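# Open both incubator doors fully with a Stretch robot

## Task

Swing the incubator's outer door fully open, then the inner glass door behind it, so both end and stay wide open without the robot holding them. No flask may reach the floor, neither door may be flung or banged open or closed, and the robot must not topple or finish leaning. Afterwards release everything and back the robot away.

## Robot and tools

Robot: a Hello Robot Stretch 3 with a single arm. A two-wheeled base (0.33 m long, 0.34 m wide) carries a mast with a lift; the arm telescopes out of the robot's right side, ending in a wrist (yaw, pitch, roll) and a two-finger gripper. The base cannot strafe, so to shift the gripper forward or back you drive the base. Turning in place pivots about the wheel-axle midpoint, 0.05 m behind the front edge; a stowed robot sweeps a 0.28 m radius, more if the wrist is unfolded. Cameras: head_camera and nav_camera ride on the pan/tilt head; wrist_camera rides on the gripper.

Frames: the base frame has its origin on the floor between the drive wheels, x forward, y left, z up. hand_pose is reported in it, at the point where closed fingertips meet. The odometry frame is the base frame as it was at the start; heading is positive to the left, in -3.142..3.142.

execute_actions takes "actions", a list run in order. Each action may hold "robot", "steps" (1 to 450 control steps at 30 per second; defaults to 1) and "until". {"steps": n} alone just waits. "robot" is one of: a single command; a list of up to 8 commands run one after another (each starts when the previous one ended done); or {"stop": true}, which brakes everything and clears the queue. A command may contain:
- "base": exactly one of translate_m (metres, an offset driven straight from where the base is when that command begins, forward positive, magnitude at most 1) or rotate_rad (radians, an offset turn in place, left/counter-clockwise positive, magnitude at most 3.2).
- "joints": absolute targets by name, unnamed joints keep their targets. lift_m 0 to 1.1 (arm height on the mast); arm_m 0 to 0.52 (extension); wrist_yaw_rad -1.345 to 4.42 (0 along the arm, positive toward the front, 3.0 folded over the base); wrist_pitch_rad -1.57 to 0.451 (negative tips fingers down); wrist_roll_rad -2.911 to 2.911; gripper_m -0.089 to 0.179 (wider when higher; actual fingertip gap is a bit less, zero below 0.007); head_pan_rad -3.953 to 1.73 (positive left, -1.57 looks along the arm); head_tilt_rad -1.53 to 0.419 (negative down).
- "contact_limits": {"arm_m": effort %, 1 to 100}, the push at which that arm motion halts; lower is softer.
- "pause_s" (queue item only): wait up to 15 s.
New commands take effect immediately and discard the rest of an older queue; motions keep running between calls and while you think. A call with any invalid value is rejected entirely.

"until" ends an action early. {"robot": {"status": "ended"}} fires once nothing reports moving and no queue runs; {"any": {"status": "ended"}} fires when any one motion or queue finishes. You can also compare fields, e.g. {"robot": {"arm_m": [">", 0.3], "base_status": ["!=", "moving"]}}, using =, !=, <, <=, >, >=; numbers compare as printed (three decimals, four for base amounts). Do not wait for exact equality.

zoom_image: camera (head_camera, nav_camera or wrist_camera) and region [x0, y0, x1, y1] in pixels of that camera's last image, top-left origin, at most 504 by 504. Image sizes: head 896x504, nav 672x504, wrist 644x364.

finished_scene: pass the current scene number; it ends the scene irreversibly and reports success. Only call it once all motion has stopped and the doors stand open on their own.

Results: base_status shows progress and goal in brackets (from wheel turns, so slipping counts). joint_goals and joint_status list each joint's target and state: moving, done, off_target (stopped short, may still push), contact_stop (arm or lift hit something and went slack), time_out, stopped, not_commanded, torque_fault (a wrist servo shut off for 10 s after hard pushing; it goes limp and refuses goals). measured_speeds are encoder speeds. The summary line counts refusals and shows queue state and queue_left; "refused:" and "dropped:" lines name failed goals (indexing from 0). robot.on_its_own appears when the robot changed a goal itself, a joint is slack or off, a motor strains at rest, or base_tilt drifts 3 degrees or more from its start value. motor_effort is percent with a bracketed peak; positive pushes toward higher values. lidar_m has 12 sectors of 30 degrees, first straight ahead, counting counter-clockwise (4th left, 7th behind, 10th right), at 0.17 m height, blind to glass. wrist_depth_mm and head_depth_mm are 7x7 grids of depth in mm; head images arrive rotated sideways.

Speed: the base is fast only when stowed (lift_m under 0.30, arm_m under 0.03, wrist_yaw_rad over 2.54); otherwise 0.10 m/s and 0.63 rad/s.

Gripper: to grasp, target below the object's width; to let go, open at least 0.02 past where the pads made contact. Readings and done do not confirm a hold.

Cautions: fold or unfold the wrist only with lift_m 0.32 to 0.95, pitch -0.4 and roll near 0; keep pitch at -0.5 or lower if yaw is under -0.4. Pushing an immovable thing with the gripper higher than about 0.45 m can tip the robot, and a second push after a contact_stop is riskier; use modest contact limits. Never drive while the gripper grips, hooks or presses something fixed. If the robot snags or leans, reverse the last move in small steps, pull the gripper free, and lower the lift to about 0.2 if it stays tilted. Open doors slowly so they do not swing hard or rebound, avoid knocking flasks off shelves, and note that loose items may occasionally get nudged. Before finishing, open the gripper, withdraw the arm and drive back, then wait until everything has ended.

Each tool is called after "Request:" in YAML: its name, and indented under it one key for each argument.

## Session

Request:
execute_actions:
  actions: []

Scene clock: 0.00 s.
robot.base_odometry: x=+0.000 y=+0.000 heading=+0.000 (m, m, rad; robot's odometry frame)
robot.turned_by_wheels: +0.000 (rad since the last result)
robot.turned_by_imu: +0.000 (rad since the last result)
robot.base_tilt: forward=+2.1 right=+0.7 (deg)
robot.lidar_m: 1.10 1.09 1.26 2.12 2.92 3.13 2.06 2.65 2.18 1.46 1.65 1.30
robot.head_depth_mm: 1231 1234 1236 1242 1243 1248 1249 / 1193 1196 1207 1205 1208 1212 1215 / 1151 1155 1159 1167 1169 1165 1170 / 1108 1115 1114 1119 1118 1130 1131 / 1073 1074 1076 1080 1084 1086 1087 / 1032 1041 1043 1044 1044 1045 1049 / 999 1005 1009 1012 1013 1013 1017
robot.base_status: not_commanded
robot.joint_positions: lift_m=+0.554 arm_m=+0.002 wrist_yaw_rad=+3.071 wrist_pitch_rad=-0.413 wrist_roll_rad=-0.015 gripper_m=+0.037 head_pan_rad=-0.017 head_tilt_rad=-0.009
robot.joint_goals: lift_m=+0.554 arm_m=+0.002 wrist_yaw_rad=+3.071 wrist_pitch_rad=-0.413 wrist_roll_rad=-0.015 gripper_m=+0.037 head_pan_rad=-0.017 head_tilt_rad=-0.009
robot.joint_status: lift_m=not_commanded arm_m=not_commanded wrist_yaw_rad=not_commanded wrist_pitch_rad=not_commanded wrist_roll_rad=not_commanded gripper_m=not_commanded head_pan_rad=not_commanded head_tilt_rad=not_commanded
robot.measured_speeds: translate_m=+0.000 rotate_rad=+0.000 lift_m=+0.000 arm_m=+0.000 wrist_yaw_rad=+0.000 wrist_pitch_rad=+0.000 wrist_roll_rad=+0.000 head_pan_rad=+0.000 head_tilt_rad=+0.000
robot: refusals=0 queue=idle queue_left=0
robot.motor_effort: left_wheel=+0 right_wheel=+0 lift_m=+21 arm_m=+0 wrist_yaw_rad=+1 wrist_pitch_rad=+6 wrist_roll_rad=+1 gripper_m=+0 head_pan_rad=+0 head_tilt_rad=+1 (%)
robot.hand_pose: x=-0.0054 y=+0.0779 z=+0.5674 quat_wxyz=(+0.169, +0.691, +0.122, +0.692) (m; robot's base frame)
robot.wrist_depth_mm: - - - - - - - / - - - - - - - / - - - - - - - / - - - - - - - / - - - - - - - / 867 859 870 858 - 856 857 / 741 741 713 742 731 716 731
pictures: head_camera (sideways: a quarter turn clockwise sets it upright), nav_camera (sideways: a quarter turn counterclockwise sets it upright), wrist_camera
Images, in order (width x height): head_camera 896x504, nav_camera 672x504, wrist_camera 644x364.

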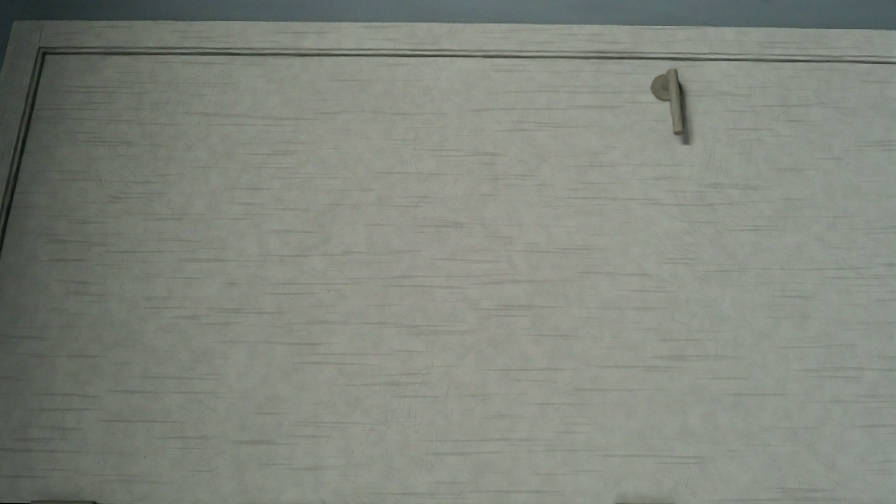

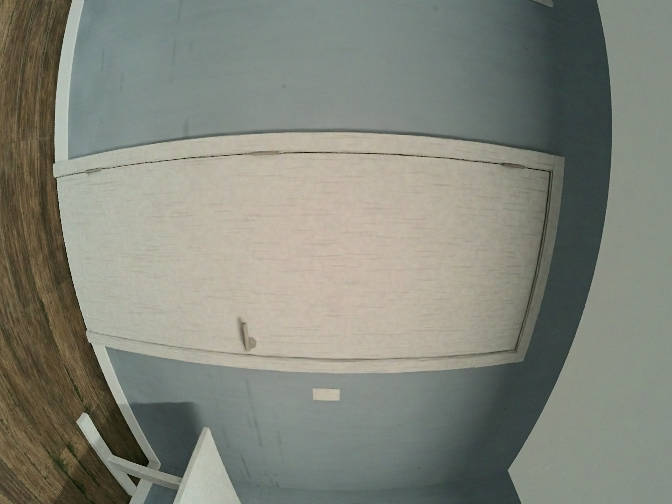

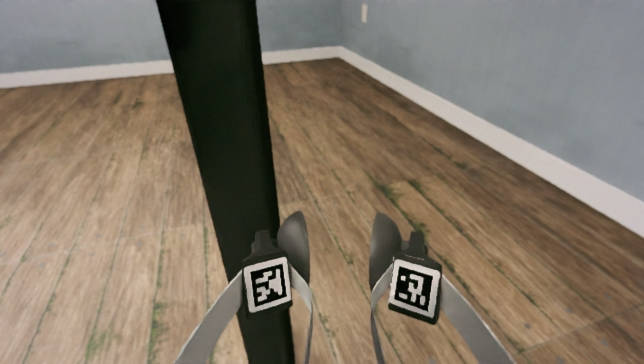

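Request:
execute_actions:
  actions: "[{\"robot\":{\"joints\":{\"head_pan_rad\":2.2-0.0,\"head_tilt_rad\":-0.3}},\"steps\":1}]"

Request:
execute_actions:
  actions:
    - {"robot":{"joints":{"head_pan_rad":-2.6,"head_tilt_rad":-0.2}},"steps":200,"until":{"robot":{"status":"ended"}}}


Scene clock: 2.13 s.
robot.base_odometry: x=+0.000 y=+0.000 heading=+0.000 (m, m, rad; robot's odometry frame)
robot.turned_by_wheels: +0.000 (rad since the last result)
robot.turned_by_imu: +0.000 (rad since the last result)
robot.base_tilt: forward=+2.1 right=+0.7 (deg)
robot.lidar_m: 1.10 1.09 1.27 2.11 2.92 3.13 2.06 2.64 2.18 1.45 1.64 1.30
robot.head_depth_mm: 2348 2430 2499 2595 2677 2265 1767 / 2405 2492 2558 2661 2753 2380 1776 / 2465 2528 2660 2751 2861 2375 1771 / 2525 2628 2710 2837 2935 2377 1752 / 2603 2687 2785 2910 2993 2364 1770 / 2664 2757 2867 2986 3056 2350 1755 / 2754 2844 2956 3088 3145 2352 1771
robot.base_status: not_commanded
robot.joint_positions: lift_m=+0.554 arm_m=+0.002 wrist_yaw_rad=+3.071 wrist_pitch_rad=-0.413 wrist_roll_rad=-0.015 gripper_m=+0.037 head_pan_rad=-2.593 head_tilt_rad=-0.198
robot.joint_goals: lift_m=+0.554 arm_m=+0.002 wrist_yaw_rad=+3.071 wrist_pitch_rad=-0.413 wrist_roll_rad=-0.015 gripper_m=+0.037 head_pan_rad=-2.600 head_tilt_rad=-0.200
robot.joint_status: lift_m=not_commanded arm_m=not_commanded wrist_yaw_rad=not_commanded wrist_pitch_rad=not_commanded wrist_roll_rad=not_commanded gripper_m=not_commanded head_pan_rad=done head_tilt_rad=done
robot.measured_speeds: translate_m=+0.000 rotate_rad=+0.000 lift_m=+0.000 arm_m=+0.000 wrist_yaw_rad=+0.000 wrist_pitch_rad=+0.000 wrist_roll_rad=+0.000 head_pan_rad=+0.000 head_tilt_rad=+0.000
robot: refusals=0 queue=done queue_left=0
robot.motor_effort: left_wheel=+0(1) right_wheel=+0(0) lift_m=+20(21) arm_m=+0(0) wrist_yaw_rad=+0(0) wrist_pitch_rad=+6(6) wrist_roll_rad=+1(0) gripper_m=+0(0) head_pan_rad=-3(30) head_tilt_rad=-1(14) (%)
robot.hand_pose: x=-0.0054 y=+0.0779 z=+0.5674 quat_wxyz=(+0.169, +0.691, +0.122, +0.692) (m; robot's base frame)
robot.wrist_depth_mm: - - - - - - - / - - - - - - - / - - - - - - - / - - - - - - - / - - - - - - - / 872 878 857 862 - 848 830 / 732 740 719 729 737 737 735
pictures: head_camera (sideways: a quarter turn clockwise sets it upright), nav_camera (sideways: a quarter turn counterclockwise sets it upright), wrist_camera
Images, in order (width x height): head_camera 896x504, nav_camera 672x504, wrist_camera 644x364.

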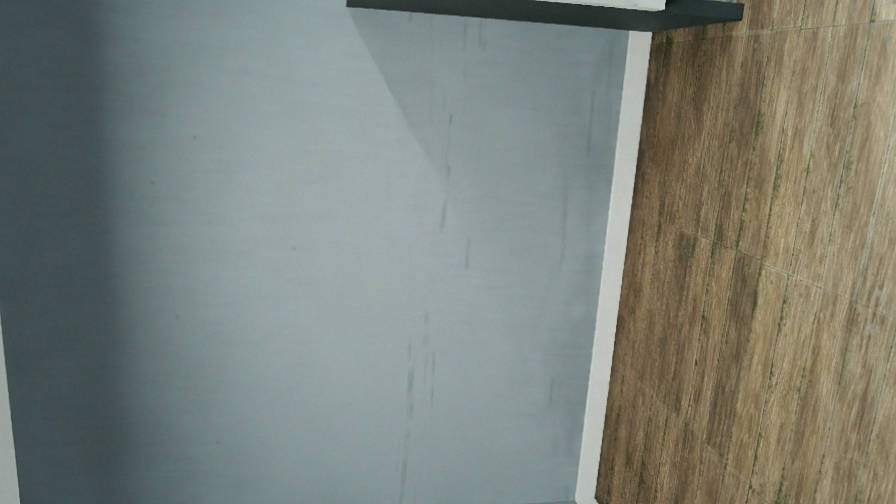

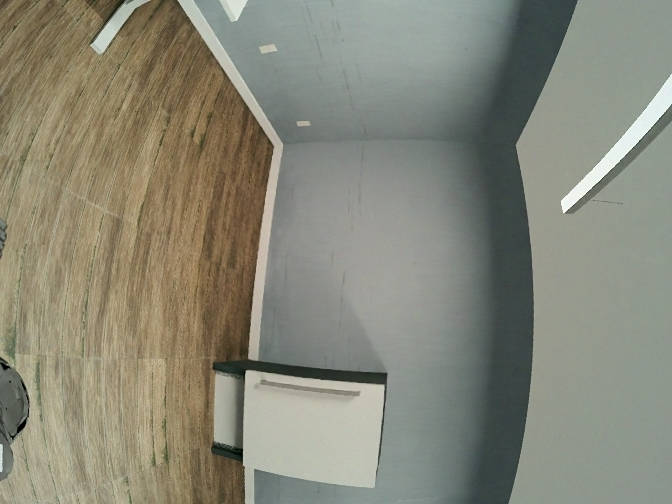

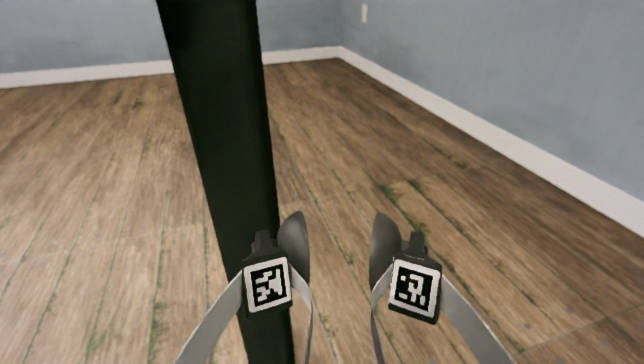

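Request:
execute_actions:
  actions:
    - {"robot":{"joints":{"head_pan_rad":-3.12,"head_tilt_rad":-0.3}},"steps":200,"until":{"robot":{"status":"ended"}}}

Scene clock: 3.37 s.
robot.base_odometry: x=+0.000 y=+0.000 heading=+0.000 (m, m, rad; robot's odometry frame)
robot.turned_by_wheels: +0.000 (rad since the last result)
robot.turned_by_imu: +0.000 (rad since the last result)
robot.base_tilt: forward=+2.1 right=+0.7 (deg)
robot.lidar_m: 1.10 1.08 1.26 2.11 2.92 3.14 2.06 2.65 2.18 1.46 1.64 1.30
robot.head_depth_mm: 2686 2813 3036 3261 2840 2054 1586 / 2612 2734 2918 3084 2821 2058 1590 / 2542 2675 2115 2205 2474 2033 1580 / 2465 2605 2032 2158 2428 2045 1584 / 2412 2550 1979 2085 2305 2044 1581 / 2334 2455 2583 2730 2773 2020 1574 / 2290 2391 2497 2651 2752 2016 1583
robot.base_status: not_commanded
robot.joint_positions: lift_m=+0.554 arm_m=+0.002 wrist_yaw_rad=+3.071 wrist_pitch_rad=-0.413 wrist_roll_rad=-0.015 gripper_m=+0.037 head_pan_rad=-3.113 head_tilt_rad=-0.296
robot.joint_goals: lift_m=+0.554 arm_m=+0.002 wrist_yaw_rad=+3.071 wrist_pitch_rad=-0.413 wrist_roll_rad=-0.015 gripper_m=+0.037 head_pan_rad=-3.120 head_tilt_rad=-0.300
robot.joint_status: lift_m=not_commanded arm_m=not_commanded wrist_yaw_rad=not_commanded wrist_pitch_rad=not_commanded wrist_roll_rad=not_commanded gripper_m=not_commanded head_pan_rad=done head_tilt_rad=done
robot.measured_speeds: translate_m=+0.000 rotate_rad=+0.000 lift_m=+0.000 arm_m=+0.000 wrist_yaw_rad=+0.000 wrist_pitch_rad=+0.000 wrist_roll_rad=+0.000 head_pan_rad=+0.000 head_tilt_rad=+0.000
robot: refusals=0 queue=done queue_left=0
robot.motor_effort: left_wheel=+0(1) right_wheel=-1(0) lift_m=+21(21) arm_m=+0(0) wrist_yaw_rad=+0(0) wrist_pitch_rad=+6(6) wrist_roll_rad=+0(0) gripper_m=+0(0) head_pan_rad=-3(30) head_tilt_rad=-2(10) (%)
robot.hand_pose: x=-0.0054 y=+0.0779 z=+0.5674 quat_wxyz=(+0.169, +0.691, +0.122, +0.692) (m; robot's base frame)
robot.wrist_depth_mm: - - - - - - - / - - - - - - - / - - - - - - - / - - - - - - - / - - - - - - - / 869 861 855 866 - 860 832 / 761 747 717 742 734 742 733
pictures: head_camera (sideways: a quarter turn clockwise sets it upright), nav_camera (sideways: a quarter turn counterclockwise sets it upright), wrist_camera
Images, in order (width x height): head_camera 896x504, nav_camera 672x504, wrist_camera 644x364.

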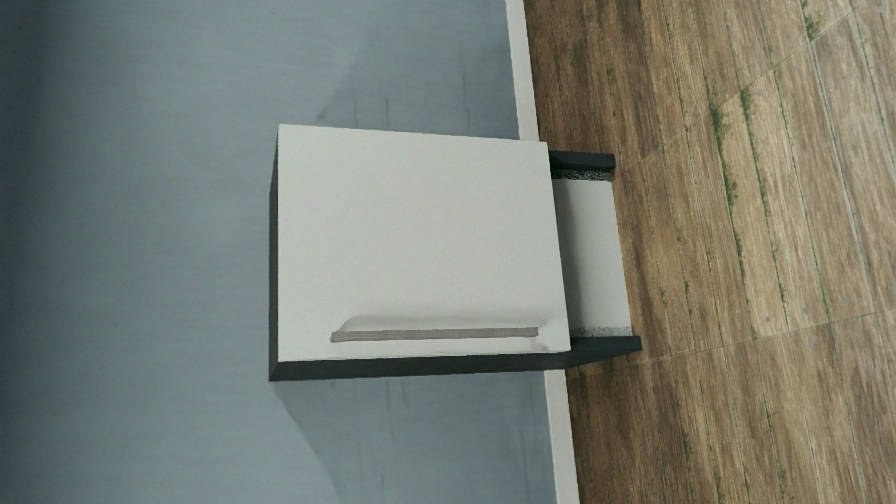

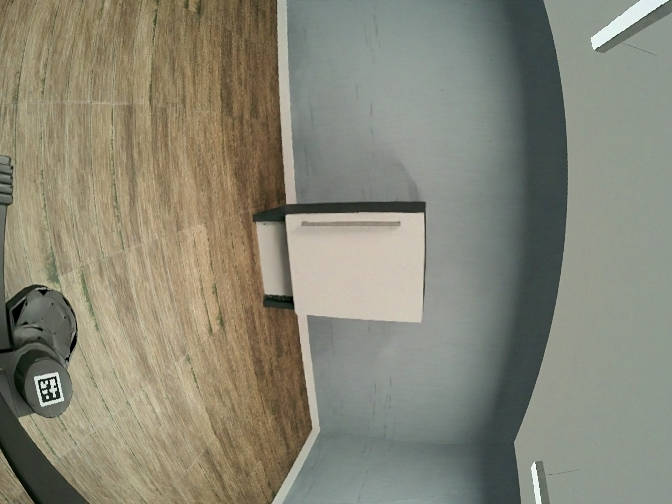

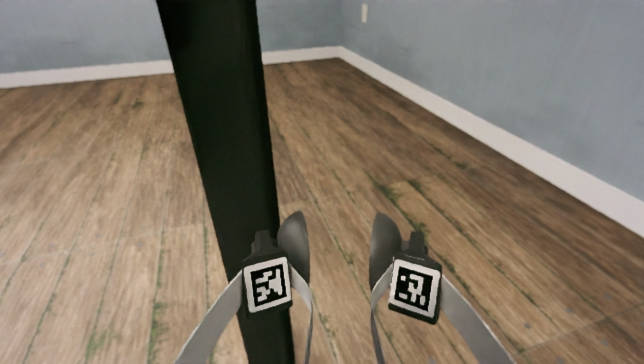

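Request:
execute_actions:
  actions:
    - {"robot":[{"base":{"rotate_rad":0.09},"joints":{"lift_m":0.27,"head_pan_rad":-1.57,"head_tilt_rad":-0.6}},{"base":{"translate_m":-1.0}},{"base":{"rotate_rad":-1.40}},{"joints":{"lift_m":0.51}},{"joints":{"wrist_yaw_rad":0,"gripper_m":0.12}},{"joints":{"wrist_pitch_rad":0,"wrist_roll_rad":0,"arm_m":0.25}}],"steps":450,"until":{"robot":{"status":"ended"}}}
    - {"steps":200,"until":{"robot":{"status":"ended"}}}

Scene clock: 23.70 s.
robot.base_odometry: x=-0.996 y=-0.090 heading=-1.310 (m, m, rad; robot's odometry frame)
robot.turned_by_wheels: -1.310 (rad since the last result)
robot.turned_by_imu: -1.294 (rad since the last result)
robot.base_tilt: forward=+2.1 right=+0.8 (deg)
robot.lidar_m: 2.05 1.67 2.17 2.07 2.16 2.84 2.71 2.45 1.16 1.07 1.72 2.14
robot.head_depth_mm: 1170 935 1049 1187 1372 1504 1275 / 1138 932 1042 1178 1356 1500 1288 / 1107 916 1022 1172 1350 1554 - / 1393 1032 1091 1208 1529 1582 1231 / 1434 1585 1751 1992 1821 1494 1261 / 1427 1578 1748 1983 1826 1485 1261 / 1421 1566 1749 1956 1832 1491 1256
robot.base_status: done (rotate_rad -1.3999 of -1.4000)
robot.joint_positions: lift_m=+0.510 arm_m=+0.250 wrist_yaw_rad=+0.001 wrist_pitch_rad=-0.026 wrist_roll_rad=-0.004 gripper_m=+0.120 head_pan_rad=-1.577 head_tilt_rad=-0.593
robot.joint_goals: lift_m=+0.510 arm_m=+0.250 wrist_yaw_rad=+0.000 wrist_pitch_rad=+0.000 wrist_roll_rad=+0.000 gripper_m=+0.120 head_pan_rad=-1.570 head_tilt_rad=-0.600
robot.joint_status: lift_m=done arm_m=done wrist_yaw_rad=done wrist_pitch_rad=done wrist_roll_rad=done gripper_m=done head_pan_rad=done head_tilt_rad=done
robot.measured_speeds: translate_m=+0.000 rotate_rad=+0.000 lift_m=+0.000 arm_m=+0.000 wrist_yaw_rad=+0.000 wrist_pitch_rad=+0.000 wrist_roll_rad=+0.000 head_pan_rad=+0.000 head_tilt_rad=+0.000
robot: refusals=0 queue=done queue_left=0
robot.motor_effort: left_wheel=+1(6) right_wheel=-3(9) lift_m=+24(27) arm_m=+2(2) wrist_yaw_rad=-1(5) wrist_pitch_rad=+13(13) wrist_roll_rad=+3(4) gripper_m=+0(81) head_pan_rad=+3(32) head_tilt_rad=-3(20) (%)
robot.hand_pose: x=-0.0213 y=-0.6502 z=+0.6177 quat_wxyz=(+0.709, +0.010, -0.705, -0.009) (m; robot's base frame)
robot.wrist_depth_mm: - - - - 474 475 475 / - - - - 494 490 489 / - - - - 505 502 501 / - - - - 527 516 517 / - - - - 535 533 534 / - - - - 558 - 549 / - - - 942 583 704 570
pictures: head_camera (sideways: a quarter turn clockwise sets it upright), nav_camera (sideways: a quarter turn counterclockwise sets it upright), wrist_camera
Images, in order (width x height): head_camera 896x504, nav_camera 672x504, wrist_camera 644x364.

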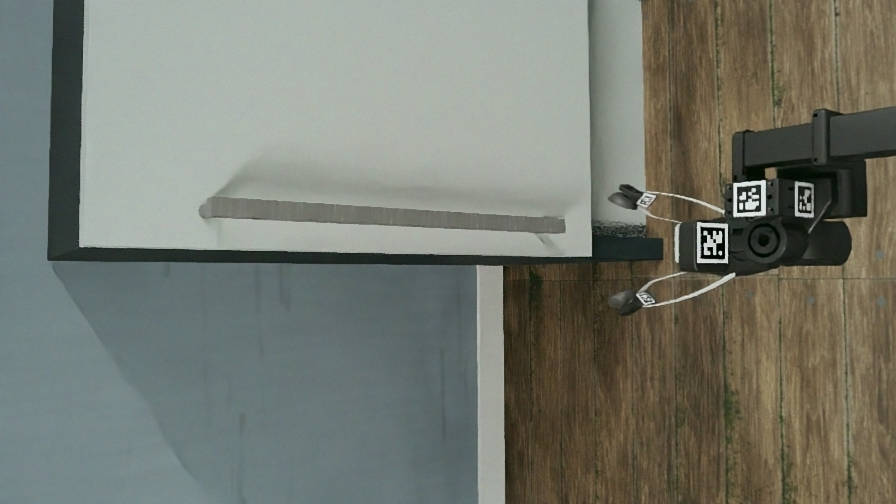

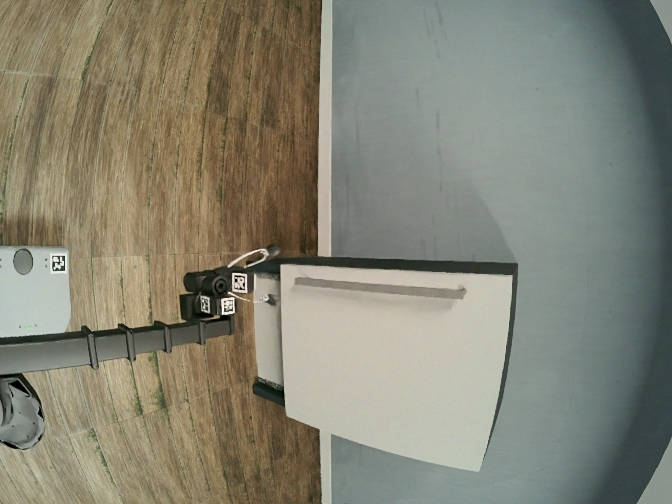

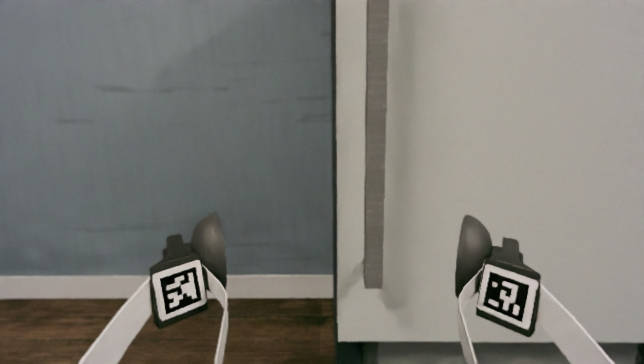

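Request:
execute_actions:
  actions:
    - {"robot":[{"base":{"rotate_rad":-0.5},"joints":{"arm_m":0.1}},{"base":{"translate_m":0.2}},{"base":{"rotate_rad":0.5}},{"base":{"translate_m":-0.235}},{"joints":{"arm_m":0.36}}],"steps":450,"until":{"robot":{"status":"ended"}}}

Scene clock: 38.17 s.
robot.base_odometry: x=-1.104 y=-0.057 heading=-1.310 (m, m, rad; robot's odometry frame)
robot.turned_by_wheels: +0.000 (rad since the last result)
robot.turned_by_imu: -0.002 (rad since the last result)
robot.base_tilt: forward=+2.1 right=+0.7 (deg)
robot.lidar_m: 2.11 1.77 2.27 2.17 2.25 2.78 2.65 2.32 1.07 0.97 1.62 2.16
robot.head_depth_mm: 1167 842 940 1066 1232 1503 1274 / 1137 839 938 1062 1227 1516 1306 / 1104 838 934 1058 1213 - 1269 / 1073 833 917 1029 1161 1432 1273 / 1333 1491 1665 1875 1838 1492 1266 / 1338 1479 1650 1867 1822 1493 1267 / 1330 1476 1627 1869 1811 1496 1261
robot.base_status: done (translate_m -0.2350 of -0.2350)
robot.joint_positions: lift_m=+0.510 arm_m=+0.360 wrist_yaw_rad=+0.000 wrist_pitch_rad=-0.026 wrist_roll_rad=-0.004 gripper_m=+0.120 head_pan_rad=-1.577 head_tilt_rad=-0.593
robot.joint_goals: lift_m=+0.510 arm_m=+0.360 wrist_yaw_rad=+0.000 wrist_pitch_rad=+0.000 wrist_roll_rad=+0.000 gripper_m=+0.120 head_pan_rad=-1.570 head_tilt_rad=-0.600
robot.joint_status: lift_m=done arm_m=done wrist_yaw_rad=done wrist_pitch_rad=done wrist_roll_rad=done gripper_m=done head_pan_rad=done head_tilt_rad=done
robot.measured_speeds: translate_m=+0.000 rotate_rad=+0.000 lift_m=+0.000 arm_m=+0.000 wrist_yaw_rad=+0.000 wrist_pitch_rad=+0.000 wrist_roll_rad=+0.000 head_pan_rad=+0.000 head_tilt_rad=+0.000
robot: refusals=0 queue=done queue_left=0
robot.motor_effort: left_wheel=-1(4) right_wheel=+3(10) lift_m=+24(25) arm_m=+3(2) wrist_yaw_rad=+0(0) wrist_pitch_rad=+13(13) wrist_roll_rad=+2(2) gripper_m=+0(1) head_pan_rad=+3(3) head_tilt_rad=-3(3) (%)
robot.hand_pose: x=-0.0215 y=-0.7602 z=+0.6177 quat_wxyz=(+0.709, +0.009, -0.705, -0.010) (m; robot's base frame)
robot.wrist_depth_mm: 957 941 908 285 286 285 285 / 975 956 961 293 296 291 292 / 995 975 992 303 302 301 300 / - - - 312 314 311 309 / - - - 323 322 320 318 / - - - 332 334 - 328 / - - - 342 347 344 343
pictures: head_camera (sideways: a quarter turn clockwise sets it upright), nav_camera (sideways: a quarter turn counterclockwise sets it upright), wrist_camera
Images, in order (width x height): head_camera 896x504, nav_camera 672x504, wrist_camera 644x364.

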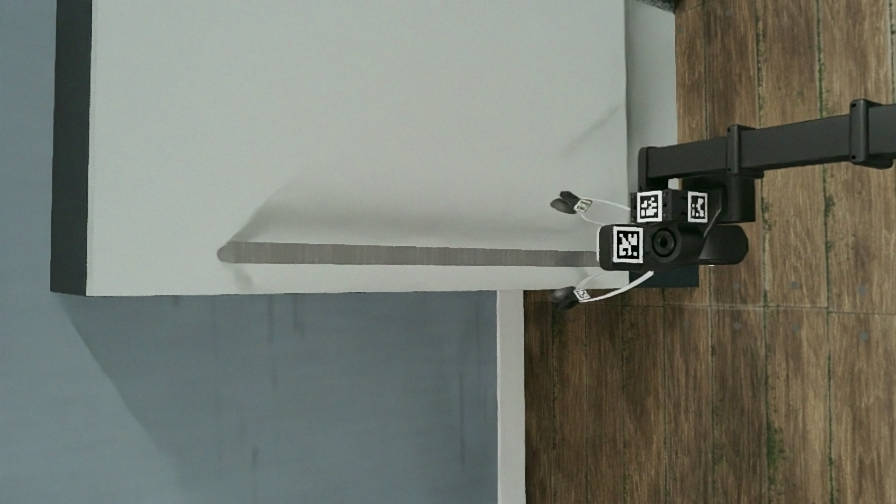

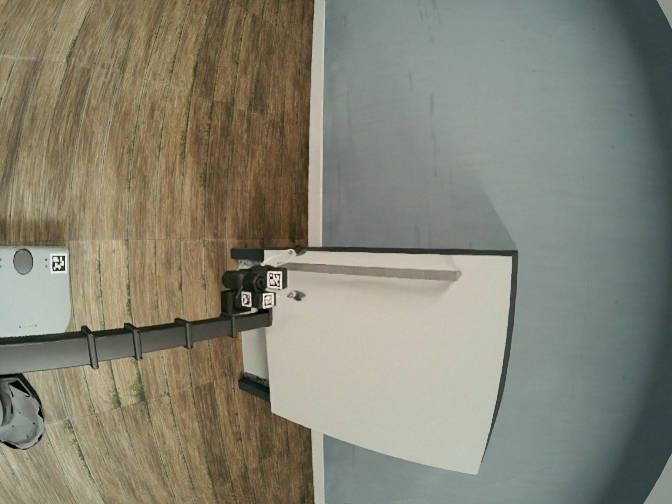

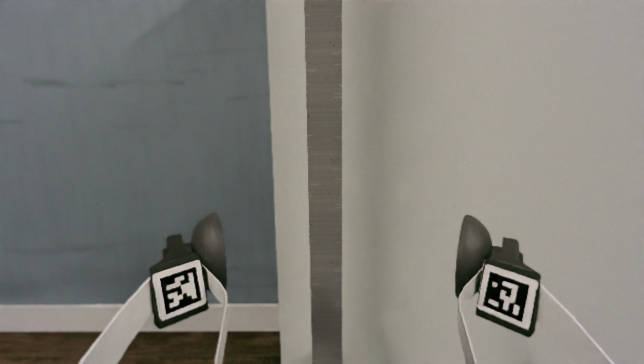

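Request:
execute_actions:
  actions:
    - {"robot":[{"base":{"translate_m":0.008},"joints":{"arm_m":0.467},"contact_limits":{"arm_m":12}},{"joints":{"gripper_m":-0.03}},{"joints":{"arm_m":0.37},"contact_limits":{"arm_m":24}},{"base":{"translate_m":-0.06},"joints":{"arm_m":0.265},"contact_limits":{"arm_m":24}},{"base":{"translate_m":-0.09},"joints":{"arm_m":0.15},"contact_limits":{"arm_m":24}}],"steps":450,"until":{"robot":{"status":"ended"}}}

Scene clock: 48.83 s.
robot.base_odometry: x=-1.141 y=+0.080 heading=-1.310 (m, m, rad; robot's odometry frame)
robot.turned_by_wheels: +0.000 (rad since the last result)
robot.turned_by_imu: -0.001 (rad since the last result)
robot.base_tilt: forward=+2.1 right=+0.7 (deg)
robot.lidar_m: 2.25 1.90 2.27 2.18 2.25 2.62 2.51 2.32 1.07 0.98 1.62 2.18
robot.head_depth_mm: 1156 651 752 884 1073 1468 1275 / 1120 600 684 792 948 1406 1309 / 1092 557 626 718 840 1013 1314 / 1060 527 562 596 712 813 - / 1037 499 550 626 730 892 1235 / 1294 920 1610 1837 1822 1494 1255 / 1336 1473 1631 1875 1811 1481 1258
robot.base_status: done (translate_m -0.0900 of -0.0900)
robot.joint_positions: lift_m=+0.510 arm_m=+0.150 wrist_yaw_rad=+0.016 wrist_pitch_rad=-0.030 wrist_roll_rad=-0.004 gripper_m=-0.017 head_pan_rad=-1.577 head_tilt_rad=-0.594
robot.joint_goals: lift_m=+0.510 arm_m=+0.150 wrist_yaw_rad=+0.019 wrist_pitch_rad=+0.000 wrist_roll_rad=+0.000 gripper_m=-0.018 head_pan_rad=-1.570 head_tilt_rad=-0.600
robot.joint_status: lift_m=done arm_m=done wrist_yaw_rad=done wrist_pitch_rad=done wrist_roll_rad=done gripper_m=done head_pan_rad=done head_tilt_rad=done
robot.measured_speeds: translate_m=+0.000 rotate_rad=+0.000 lift_m=+0.000 arm_m=+0.000 wrist_yaw_rad=+0.000 wrist_pitch_rad=+0.000 wrist_roll_rad=+0.000 head_pan_rad=+0.000 head_tilt_rad=+0.000
robot: refusals=0 queue=done queue_left=0
robot.on_its_own: gripper_m is held at -0.018, not at your -0.030, by its stall guard, which is not easing now
robot.motor_effort: left_wheel=-1(17) right_wheel=+5(42) lift_m=+24(24) arm_m=-2(5) wrist_yaw_rad=+1(64) wrist_pitch_rad=+15(16) wrist_roll_rad=+2(2) gripper_m=-20(100) head_pan_rad=+3(3) head_tilt_rad=-3(2) (%)
robot.contact_limits: arm_m 24 (drawing in: default 15, maximum 24; extending or still: default 21, maximum 34)
robot.hand_pose: x=-0.0173 y=-0.5507 z=+0.6168 quat_wxyz=(+0.709, +0.016, -0.705, -0.005) (m; robot's base frame)
robot.wrist_depth_mm: - - 157 114 212 255 321 / - - 161 118 219 265 336 / - - 166 121 226 278 356 / - - 171 126 234 289 376 / - - 177 129 249 302 400 / - - 178 131 - 320 422 / - - 193 142 264 347 450
pictures: head_camera (sideways: a quarter turn clockwise sets it upright), nav_camera (sideways: a quarter turn counterclockwise sets it upright), wrist_camera
Images, in order (width x height): head_camera 896x504, nav_camera 672x504, wrist_camera 644x364.

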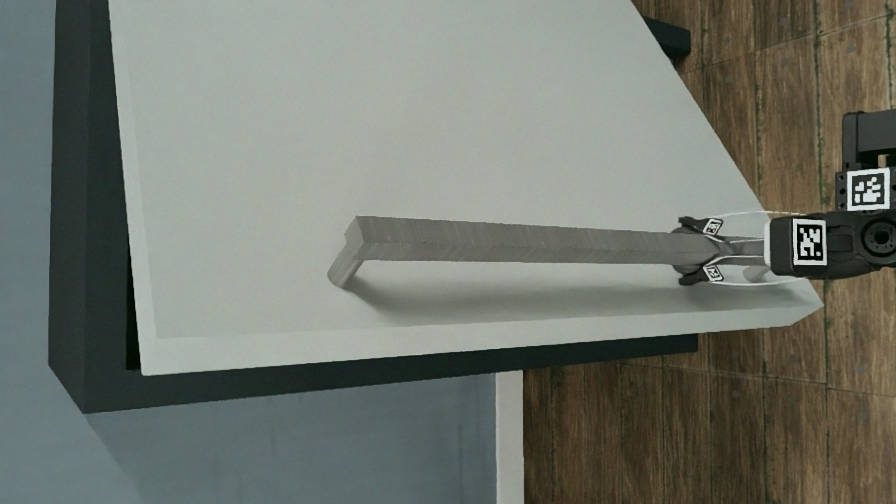

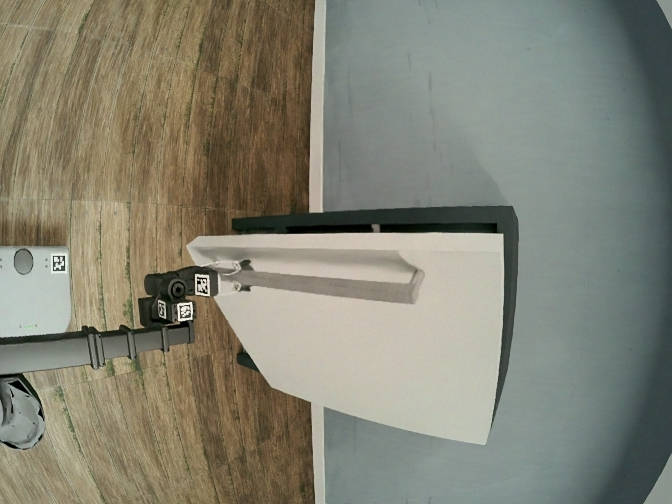

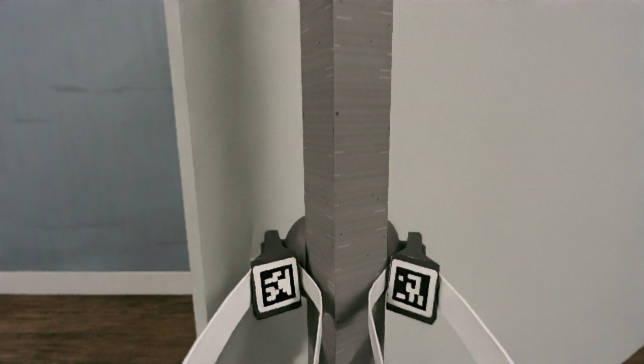

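Request:
execute_actions:
  actions:
    - {"robot":[{"base":{"translate_m":-0.1},"joints":{"arm_m":0.07},"contact_limits":{"arm_m":24}},{"joints":{"gripper_m":0.1}},{"joints":{"arm_m":0.0,"wrist_yaw_rad":0}},{"base":{"translate_m":0.5},"joints":{"gripper_m":0.0,"head_pan_rad":-2.1}},{"joints":{"arm_m":0.37,"wrist_pitch_rad":-0.5}},{"joints":{"wrist_yaw_rad":-1.25}}],"steps":450,"until":{"robot":{"status":"ended"}}}
    - {"steps":200,"until":{"robot":{"status":"ended"}}}

Scene clock: 66.53 s.
robot.base_odometry: x=-1.038 y=-0.306 heading=-1.310 (m, m, rad; robot's odometry frame)
robot.turned_by_wheels: +0.000 (rad since the last result)
robot.turned_by_imu: -0.002 (rad since the last result)
robot.base_tilt: forward=+2.1 right=+0.7 (deg)
robot.lidar_m: 1.85 1.53 2.28 2.16 2.26 3.03 2.91 2.30 1.06 0.99 1.62 1.94
robot.head_depth_mm: 1891 2187 2407 2291 1844 1509 1269 / 1116 560 637 870 1304 1468 1269 / 1121 1263 659 729 813 977 1273 / 1067 1444 1450 1529 1626 1494 1271 / 1035 1393 1427 1457 1479 1493 1312 / 1013 1280 1203 1280 1346 - 1262 / 999 905 1012 1278 1711 - 1232
robot.base_status: done (translate_m +0.5000 of +0.5000)
robot.joint_positions: lift_m=+0.510 arm_m=+0.370 wrist_yaw_rad=-1.248 wrist_pitch_rad=-0.512 wrist_roll_rad=-0.003 gripper_m=+0.000 head_pan_rad=-2.093 head_tilt_rad=-0.594
robot.joint_goals: lift_m=+0.510 arm_m=+0.370 wrist_yaw_rad=-1.250 wrist_pitch_rad=-0.500 wrist_roll_rad=+0.000 gripper_m=+0.000 head_pan_rad=-2.100 head_tilt_rad=-0.600
robot.joint_status: lift_m=done arm_m=done wrist_yaw_rad=done wrist_pitch_rad=done wrist_roll_rad=done gripper_m=done head_pan_rad=done head_tilt_rad=done
robot.measured_speeds: translate_m=+0.000 rotate_rad=+0.000 lift_m=+0.000 arm_m=+0.000 wrist_yaw_rad=+0.000 wrist_pitch_rad=+0.000 wrist_roll_rad=+0.000 head_pan_rad=+0.000 head_tilt_rad=+0.000
robot: refusals=0 queue=done queue_left=0
robot.motor_effort: left_wheel=-1(4) right_wheel=+2(13) lift_m=+24(25) arm_m=+2(3) wrist_yaw_rad=-2(29) wrist_pitch_rad=+6(15) wrist_roll_rad=+2(2) gripper_m=-2(81) head_pan_rad=-2(28) head_tilt_rad=-2(2) (%)
robot.hand_pose: x=-0.2221 y=-0.5816 z=+0.5019 quat_wxyz=(+0.451, -0.253, -0.659, -0.546) (m; robot's base frame)
robot.wrist_depth_mm: 802 865 819 534 311 223 292 / 686 672 765 586 330 242 - / 510 565 848 - 354 269 - / 448 541 885 - 382 309 990 / 424 610 838 912 397 776 834 / 442 643 740 - 716 725 715 / 578 621 638 644 643 633 624
pictures: head_camera (sideways: a quarter turn clockwise sets it upright), nav_camera (sideways: a quarter turn counterclockwise sets it upright), wrist_camera
Images, in order (width x height): head_camera 896x504, nav_camera 672x504, wrist_camera 644x364.

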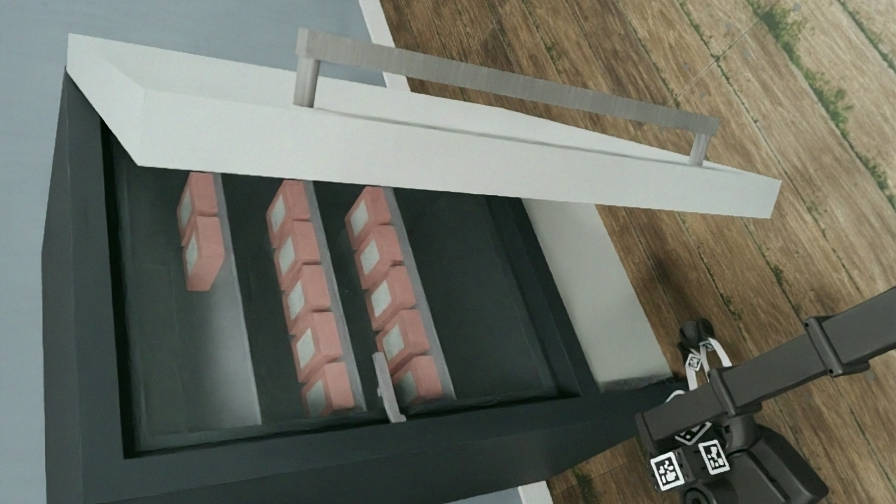

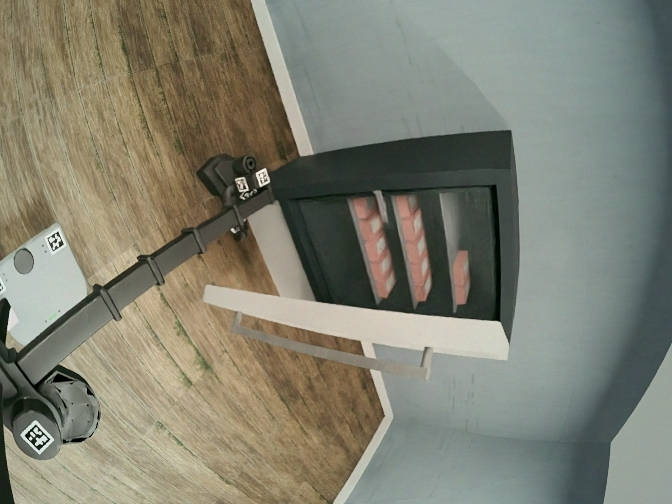

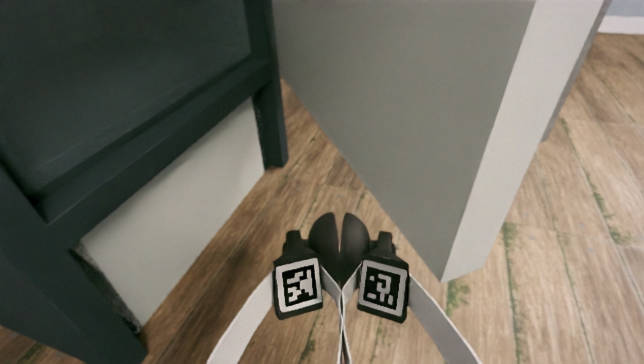

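Request:
execute_actions:
  actions:
    - {"robot":[{"base":{"translate_m":-0.3}},{"base":{"translate_m":-0.25},"joints":{"arm_m":0.30}}],"steps":450,"until":{"robot":{"status":"ended"}}}

Scene clock: 74.57 s.
robot.base_odometry: x=-1.179 y=+0.225 heading=-1.310 (m, m, rad; robot's odometry frame)
robot.turned_by_wheels: +0.000 (rad since the last result)
robot.turned_by_imu: +0.000 (rad since the last result)
robot.base_tilt: forward=+2.1 right=+0.8 (deg)
robot.lidar_m: 2.40 2.04 2.26 2.17 2.24 2.47 2.36 2.33 1.05 1.03 1.01 2.19
robot.head_depth_mm: 1946 2157 329 442 537 1468 1275 / 1827 395 322 360 420 522 1184 / 1714 393 380 412 451 511 606 / 1600 474 496 553 626 718 844 / 1486 624 718 842 1024 1388 1295 / 1377 945 1068 1241 1366 1519 1206 / 1002 1031 1139 1300 1314 1431 -
robot.base_status: done (translate_m -0.2500 of -0.2500)
robot.joint_positions: lift_m=+0.510 arm_m=+0.300 wrist_yaw_rad=-1.248 wrist_pitch_rad=-0.523 wrist_roll_rad=-0.003 gripper_m=+0.000 head_pan_rad=-2.093 head_tilt_rad=-0.594
robot.joint_goals: lift_m=+0.510 arm_m=+0.300 wrist_yaw_rad=-1.250 wrist_pitch_rad=-0.500 wrist_roll_rad=+0.000 gripper_m=+0.000 head_pan_rad=-2.100 head_tilt_rad=-0.600
robot.joint_status: lift_m=done arm_m=done wrist_yaw_rad=done wrist_pitch_rad=done wrist_roll_rad=done gripper_m=done head_pan_rad=done head_tilt_rad=done
robot.measured_speeds: translate_m=+0.000 rotate_rad=+0.000 lift_m=+0.000 arm_m=+0.000 wrist_yaw_rad=+0.000 wrist_pitch_rad=+0.000 wrist_roll_rad=+0.000 head_pan_rad=+0.000 head_tilt_rad=+0.000
robot: refusals=0 queue=done queue_left=0
robot.motor_effort: left_wheel=-1(3) right_wheel=+2(27) lift_m=+24(24) arm_m=-2(2) wrist_yaw_rad=-2(14) wrist_pitch_rad=+11(17) wrist_roll_rad=+2(2) gripper_m=-2(4) head_pan_rad=-3(3) head_tilt_rad=-3(3) (%)
robot.hand_pose: x=-0.2206 y=-0.5116 z=+0.4996 quat_wxyz=(+0.448, -0.250, -0.660, -0.548) (m; robot's base frame)
robot.wrist_depth_mm: 282 224 183 154 133 118 105 / 343 261 207 171 146 127 112 / 430 311 238 191 160 138 121 / 490 383 277 216 177 151 131 / 552 613 333 251 196 166 142 / 570 693 708 - 214 184 156 / 583 650 642 614 277 208 173
pictures: head_camera (sideways: a quarter turn clockwise sets it upright), nav_camera (sideways: a quarter turn counterclockwise sets it upright), wrist_camera
Images, in order (width x height): head_camera 896x504, nav_camera 672x504, wrist_camera 644x364.

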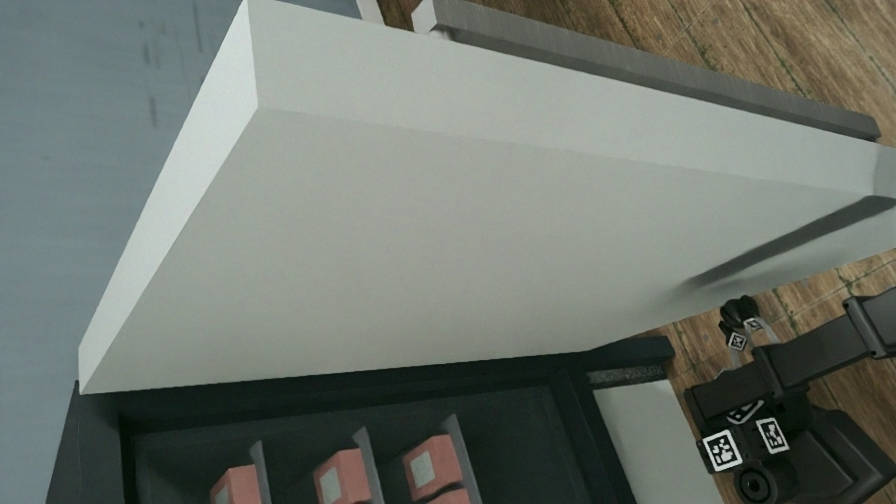

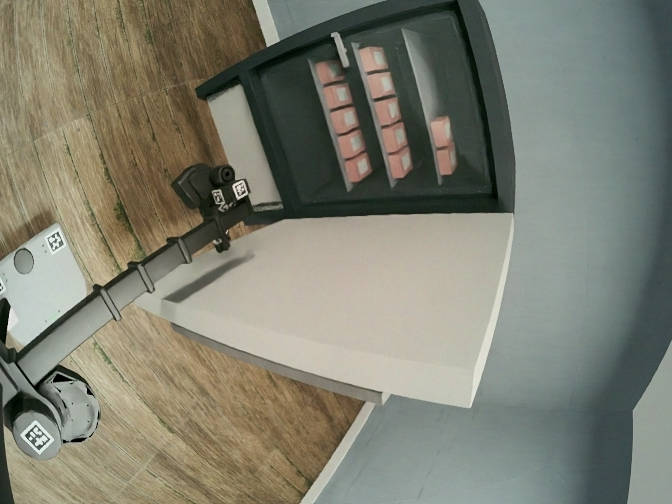

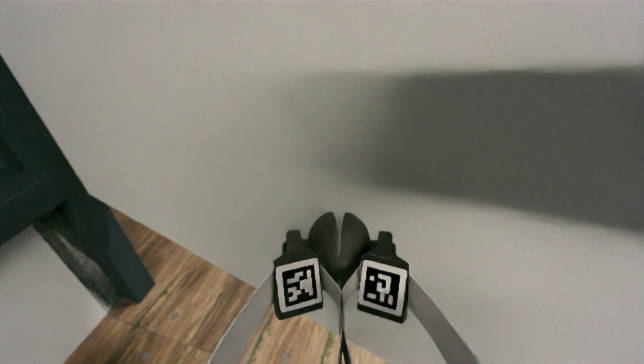

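Request:
execute_actions:
  actions:
    - {"robot":[{"joints":{"lift_m":0.6}},{"base":{"translate_m":-0.2}},{"base":{"translate_m":-0.12},"joints":{"arm_m":0.22}}],"steps":450,"until":{"robot":{"status":"ended"}}}

Scene clock: 82.60 s.
robot.base_odometry: x=-1.262 y=+0.534 heading=-1.309 (m, m, rad; robot's odometry frame)
robot.turned_by_wheels: +0.001 (rad since the last result)
robot.turned_by_imu: +0.001 (rad since the last result)
robot.base_tilt: forward=+2.2 right=+0.7 (deg)
robot.lidar_m: 2.72 2.34 2.27 2.16 2.23 2.14 2.04 2.10 1.66 0.99 1.07 2.20
robot.head_depth_mm: 1967 2041 392 2118 1832 1521 1273 / 1848 396 398 440 501 636 1247 / 1714 414 432 480 540 621 733 / 1610 437 470 528 603 701 842 / 1526 472 517 589 683 796 - / 1448 514 574 663 784 909 - / 1363 560 645 761 923 1156 -
robot.base_status: done (translate_m -0.1199 of -0.1200)
robot.joint_positions: lift_m=+0.600 arm_m=+0.220 wrist_yaw_rad=-1.242 wrist_pitch_rad=-0.534 wrist_roll_rad=-0.003 gripper_m=+0.000 head_pan_rad=-2.093 head_tilt_rad=-0.594
robot.joint_goals: lift_m=+0.600 arm_m=+0.220 wrist_yaw_rad=-1.250 wrist_pitch_rad=-0.500 wrist_roll_rad=+0.000 gripper_m=+0.000 head_pan_rad=-2.100 head_tilt_rad=-0.600
robot.joint_status: lift_m=done arm_m=done wrist_yaw_rad=done wrist_pitch_rad=done wrist_roll_rad=done gripper_m=done head_pan_rad=done head_tilt_rad=done
robot.measured_speeds: translate_m=+0.000 rotate_rad=+0.000 lift_m=+0.000 arm_m=+0.000 wrist_yaw_rad=+0.000 wrist_pitch_rad=+0.000 wrist_roll_rad=+0.000 head_pan_rad=+0.000 head_tilt_rad=+0.000
robot: refusals=0 queue=done queue_left=0
robot.on_its_own: right_wheel is at rest, and its effort (-40) is outside its rest range (-18 to +18)
robot.motor_effort: left_wheel=+8(9) right_wheel=-40(44) lift_m=+19(26) arm_m=+0(1) wrist_yaw_rad=-8(24) wrist_pitch_rad=+17(23) wrist_roll_rad=+1(2) gripper_m=-3(6) head_pan_rad=-3(3) head_tilt_rad=-3(2) (%)
robot.hand_pose: x=-0.2186 y=-0.4322 z=+0.5877 quat_wxyz=(+0.447, -0.244, -0.662, -0.549) (m; robot's base frame)
robot.wrist_depth_mm: 115 114 115 115 115 115 115 / 127 126 126 127 127 127 128 / 141 141 141 141 142 142 142 / 160 160 160 161 161 161 162 / 184 184 185 180 186 185 186 / 217 216 219 - 212 220 762 / 264 264 266 268 268 268 708
pictures: head_camera (sideways: a quarter turn clockwise sets it upright), nav_camera (sideways: a quarter turn counterclockwise sets it upright), wrist_camera
Images, in order (width x height): head_camera 896x504, nav_camera 672x504, wrist_camera 644x364.

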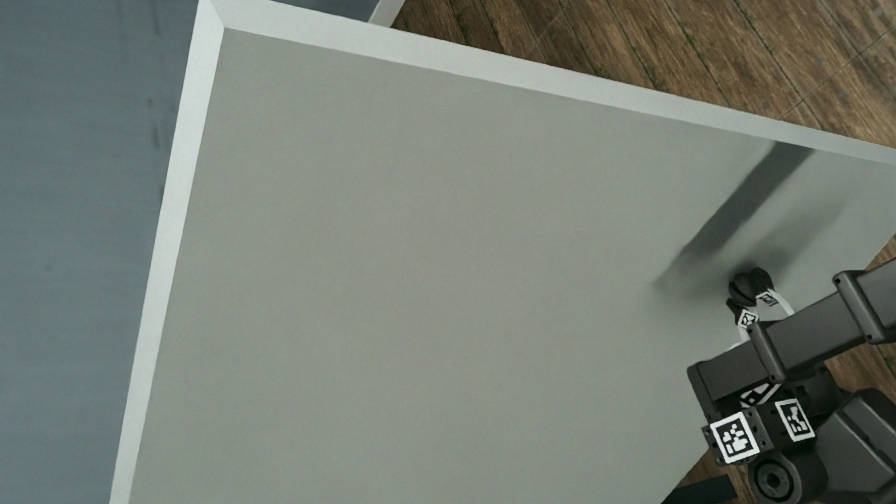

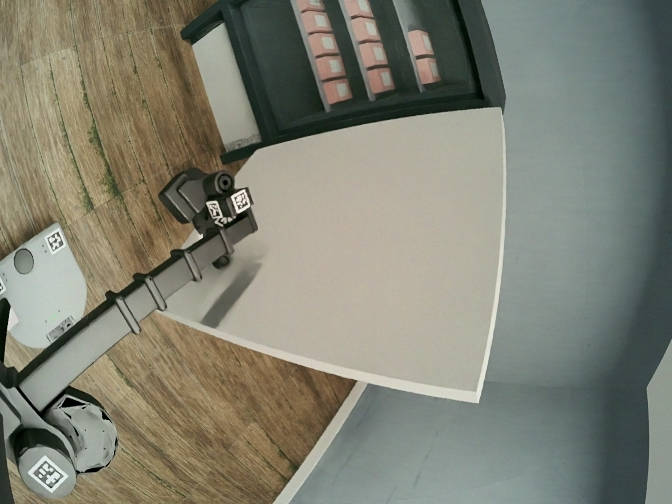

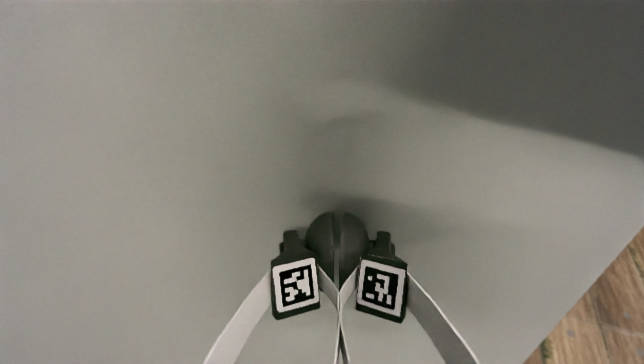

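Request:
execute_actions:
  actions:
    - {"robot":{"base":{"translate_m":-0.07}},"steps":450,"until":{"robot":{"status":"ended"}}}

Scene clock: 87.20 s.
robot.base_odometry: x=-1.280 y=+0.602 heading=-1.310 (m, m, rad; robot's odometry frame)
robot.turned_by_wheels: -0.001 (rad since the last result)
robot.turned_by_imu: +0.136 (rad since the last result)
robot.base_tilt: forward=+2.1 right=+0.7 (deg)
robot.lidar_m: 2.39 2.74 2.20 2.17 2.34 2.01 1.99 2.05 1.62 0.99 1.11 2.56
robot.head_depth_mm: 1709 1813 343 384 477 1465 1271 / 1626 390 376 413 459 529 694 / 1567 403 417 463 519 593 693 / 1495 435 467 524 599 696 826 / 1446 478 529 604 707 819 - / 1369 533 612 714 864 1020 - / 1307 619 724 875 1098 1418 -
robot.base_status: done (translate_m -0.0700 of -0.0700)
robot.joint_positions: lift_m=+0.600 arm_m=+0.220 wrist_yaw_rad=-1.248 wrist_pitch_rad=-0.534 wrist_roll_rad=-0.003 gripper_m=+0.000 head_pan_rad=-2.094 head_tilt_rad=-0.597
robot.joint_goals: lift_m=+0.600 arm_m=+0.220 wrist_yaw_rad=-1.250 wrist_pitch_rad=-0.500 wrist_roll_rad=+0.000 gripper_m=+0.000 head_pan_rad=-2.100 head_tilt_rad=-0.600
robot.joint_status: lift_m=done arm_m=done wrist_yaw_rad=done wrist_pitch_rad=done wrist_roll_rad=done gripper_m=done head_pan_rad=done head_tilt_rad=done
robot.measured_speeds: translate_m=+0.000 rotate_rad=+0.000 lift_m=+0.000 arm_m=+0.000 wrist_yaw_rad=+0.000 wrist_pitch_rad=+0.000 wrist_roll_rad=+0.000 head_pan_rad=+0.000 head_tilt_rad=+0.000
robot: refusals=0 queue=done queue_left=0
robot.motor_effort: left_wheel=+1(17) right_wheel=-12(66) lift_m=+19(21) arm_m=+1(2) wrist_yaw_rad=-3(18) wrist_pitch_rad=+17(31) wrist_roll_rad=+1(1) gripper_m=-3(4) head_pan_rad=-2(2) head_tilt_rad=-2(3) (%)
robot.hand_pose: x=-0.2189 y=-0.4310 z=+0.5876 quat_wxyz=(+0.445, -0.246, -0.662, -0.551) (m; robot's base frame)
robot.wrist_depth_mm: 128 124 120 116 112 109 105 / 142 138 133 128 124 120 115 / 162 156 149 143 138 133 128 / 187 178 170 163 155 149 143 / 221 211 199 178 175 170 162 / 273 254 234 - 202 196 187 / 347 321 292 271 261 233 221
pictures: head_camera (sideways: a quarter turn clockwise sets it upright), nav_camera (sideways: a quarter turn counterclockwise sets it upright), wrist_camera
Images, in order (width x height): head_camera 896x504, nav_camera 672x504, wrist_camera 644x364.

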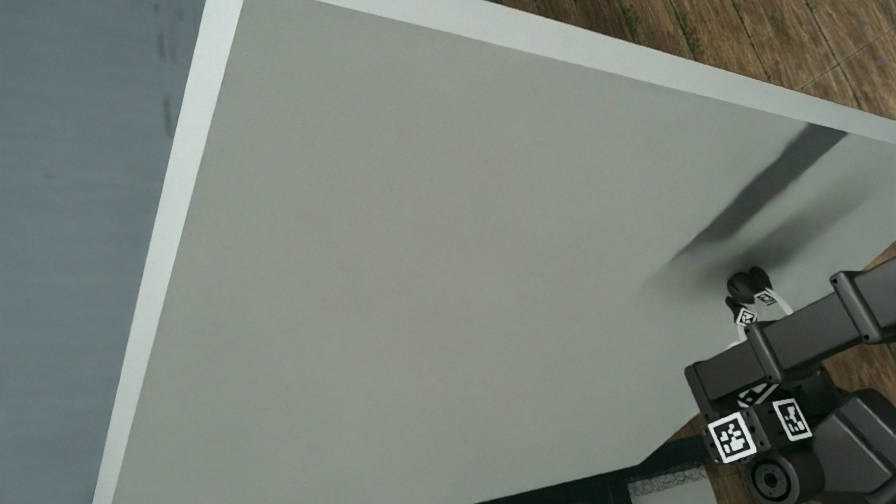

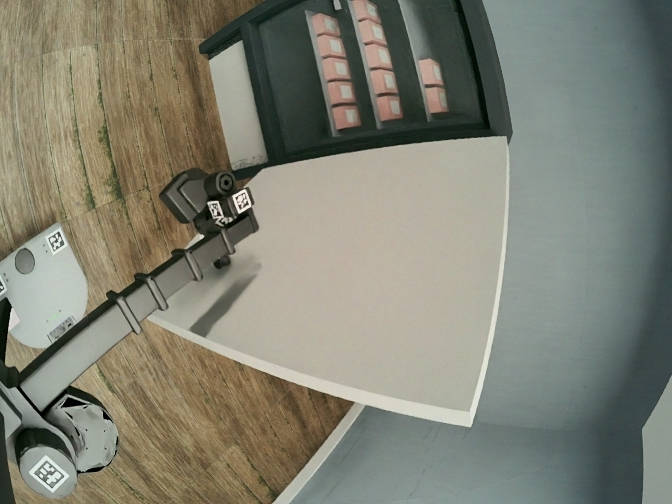

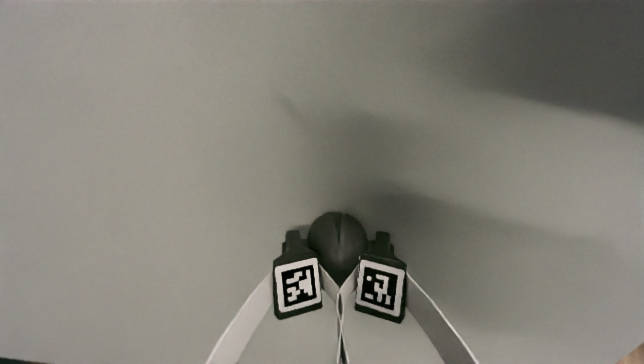

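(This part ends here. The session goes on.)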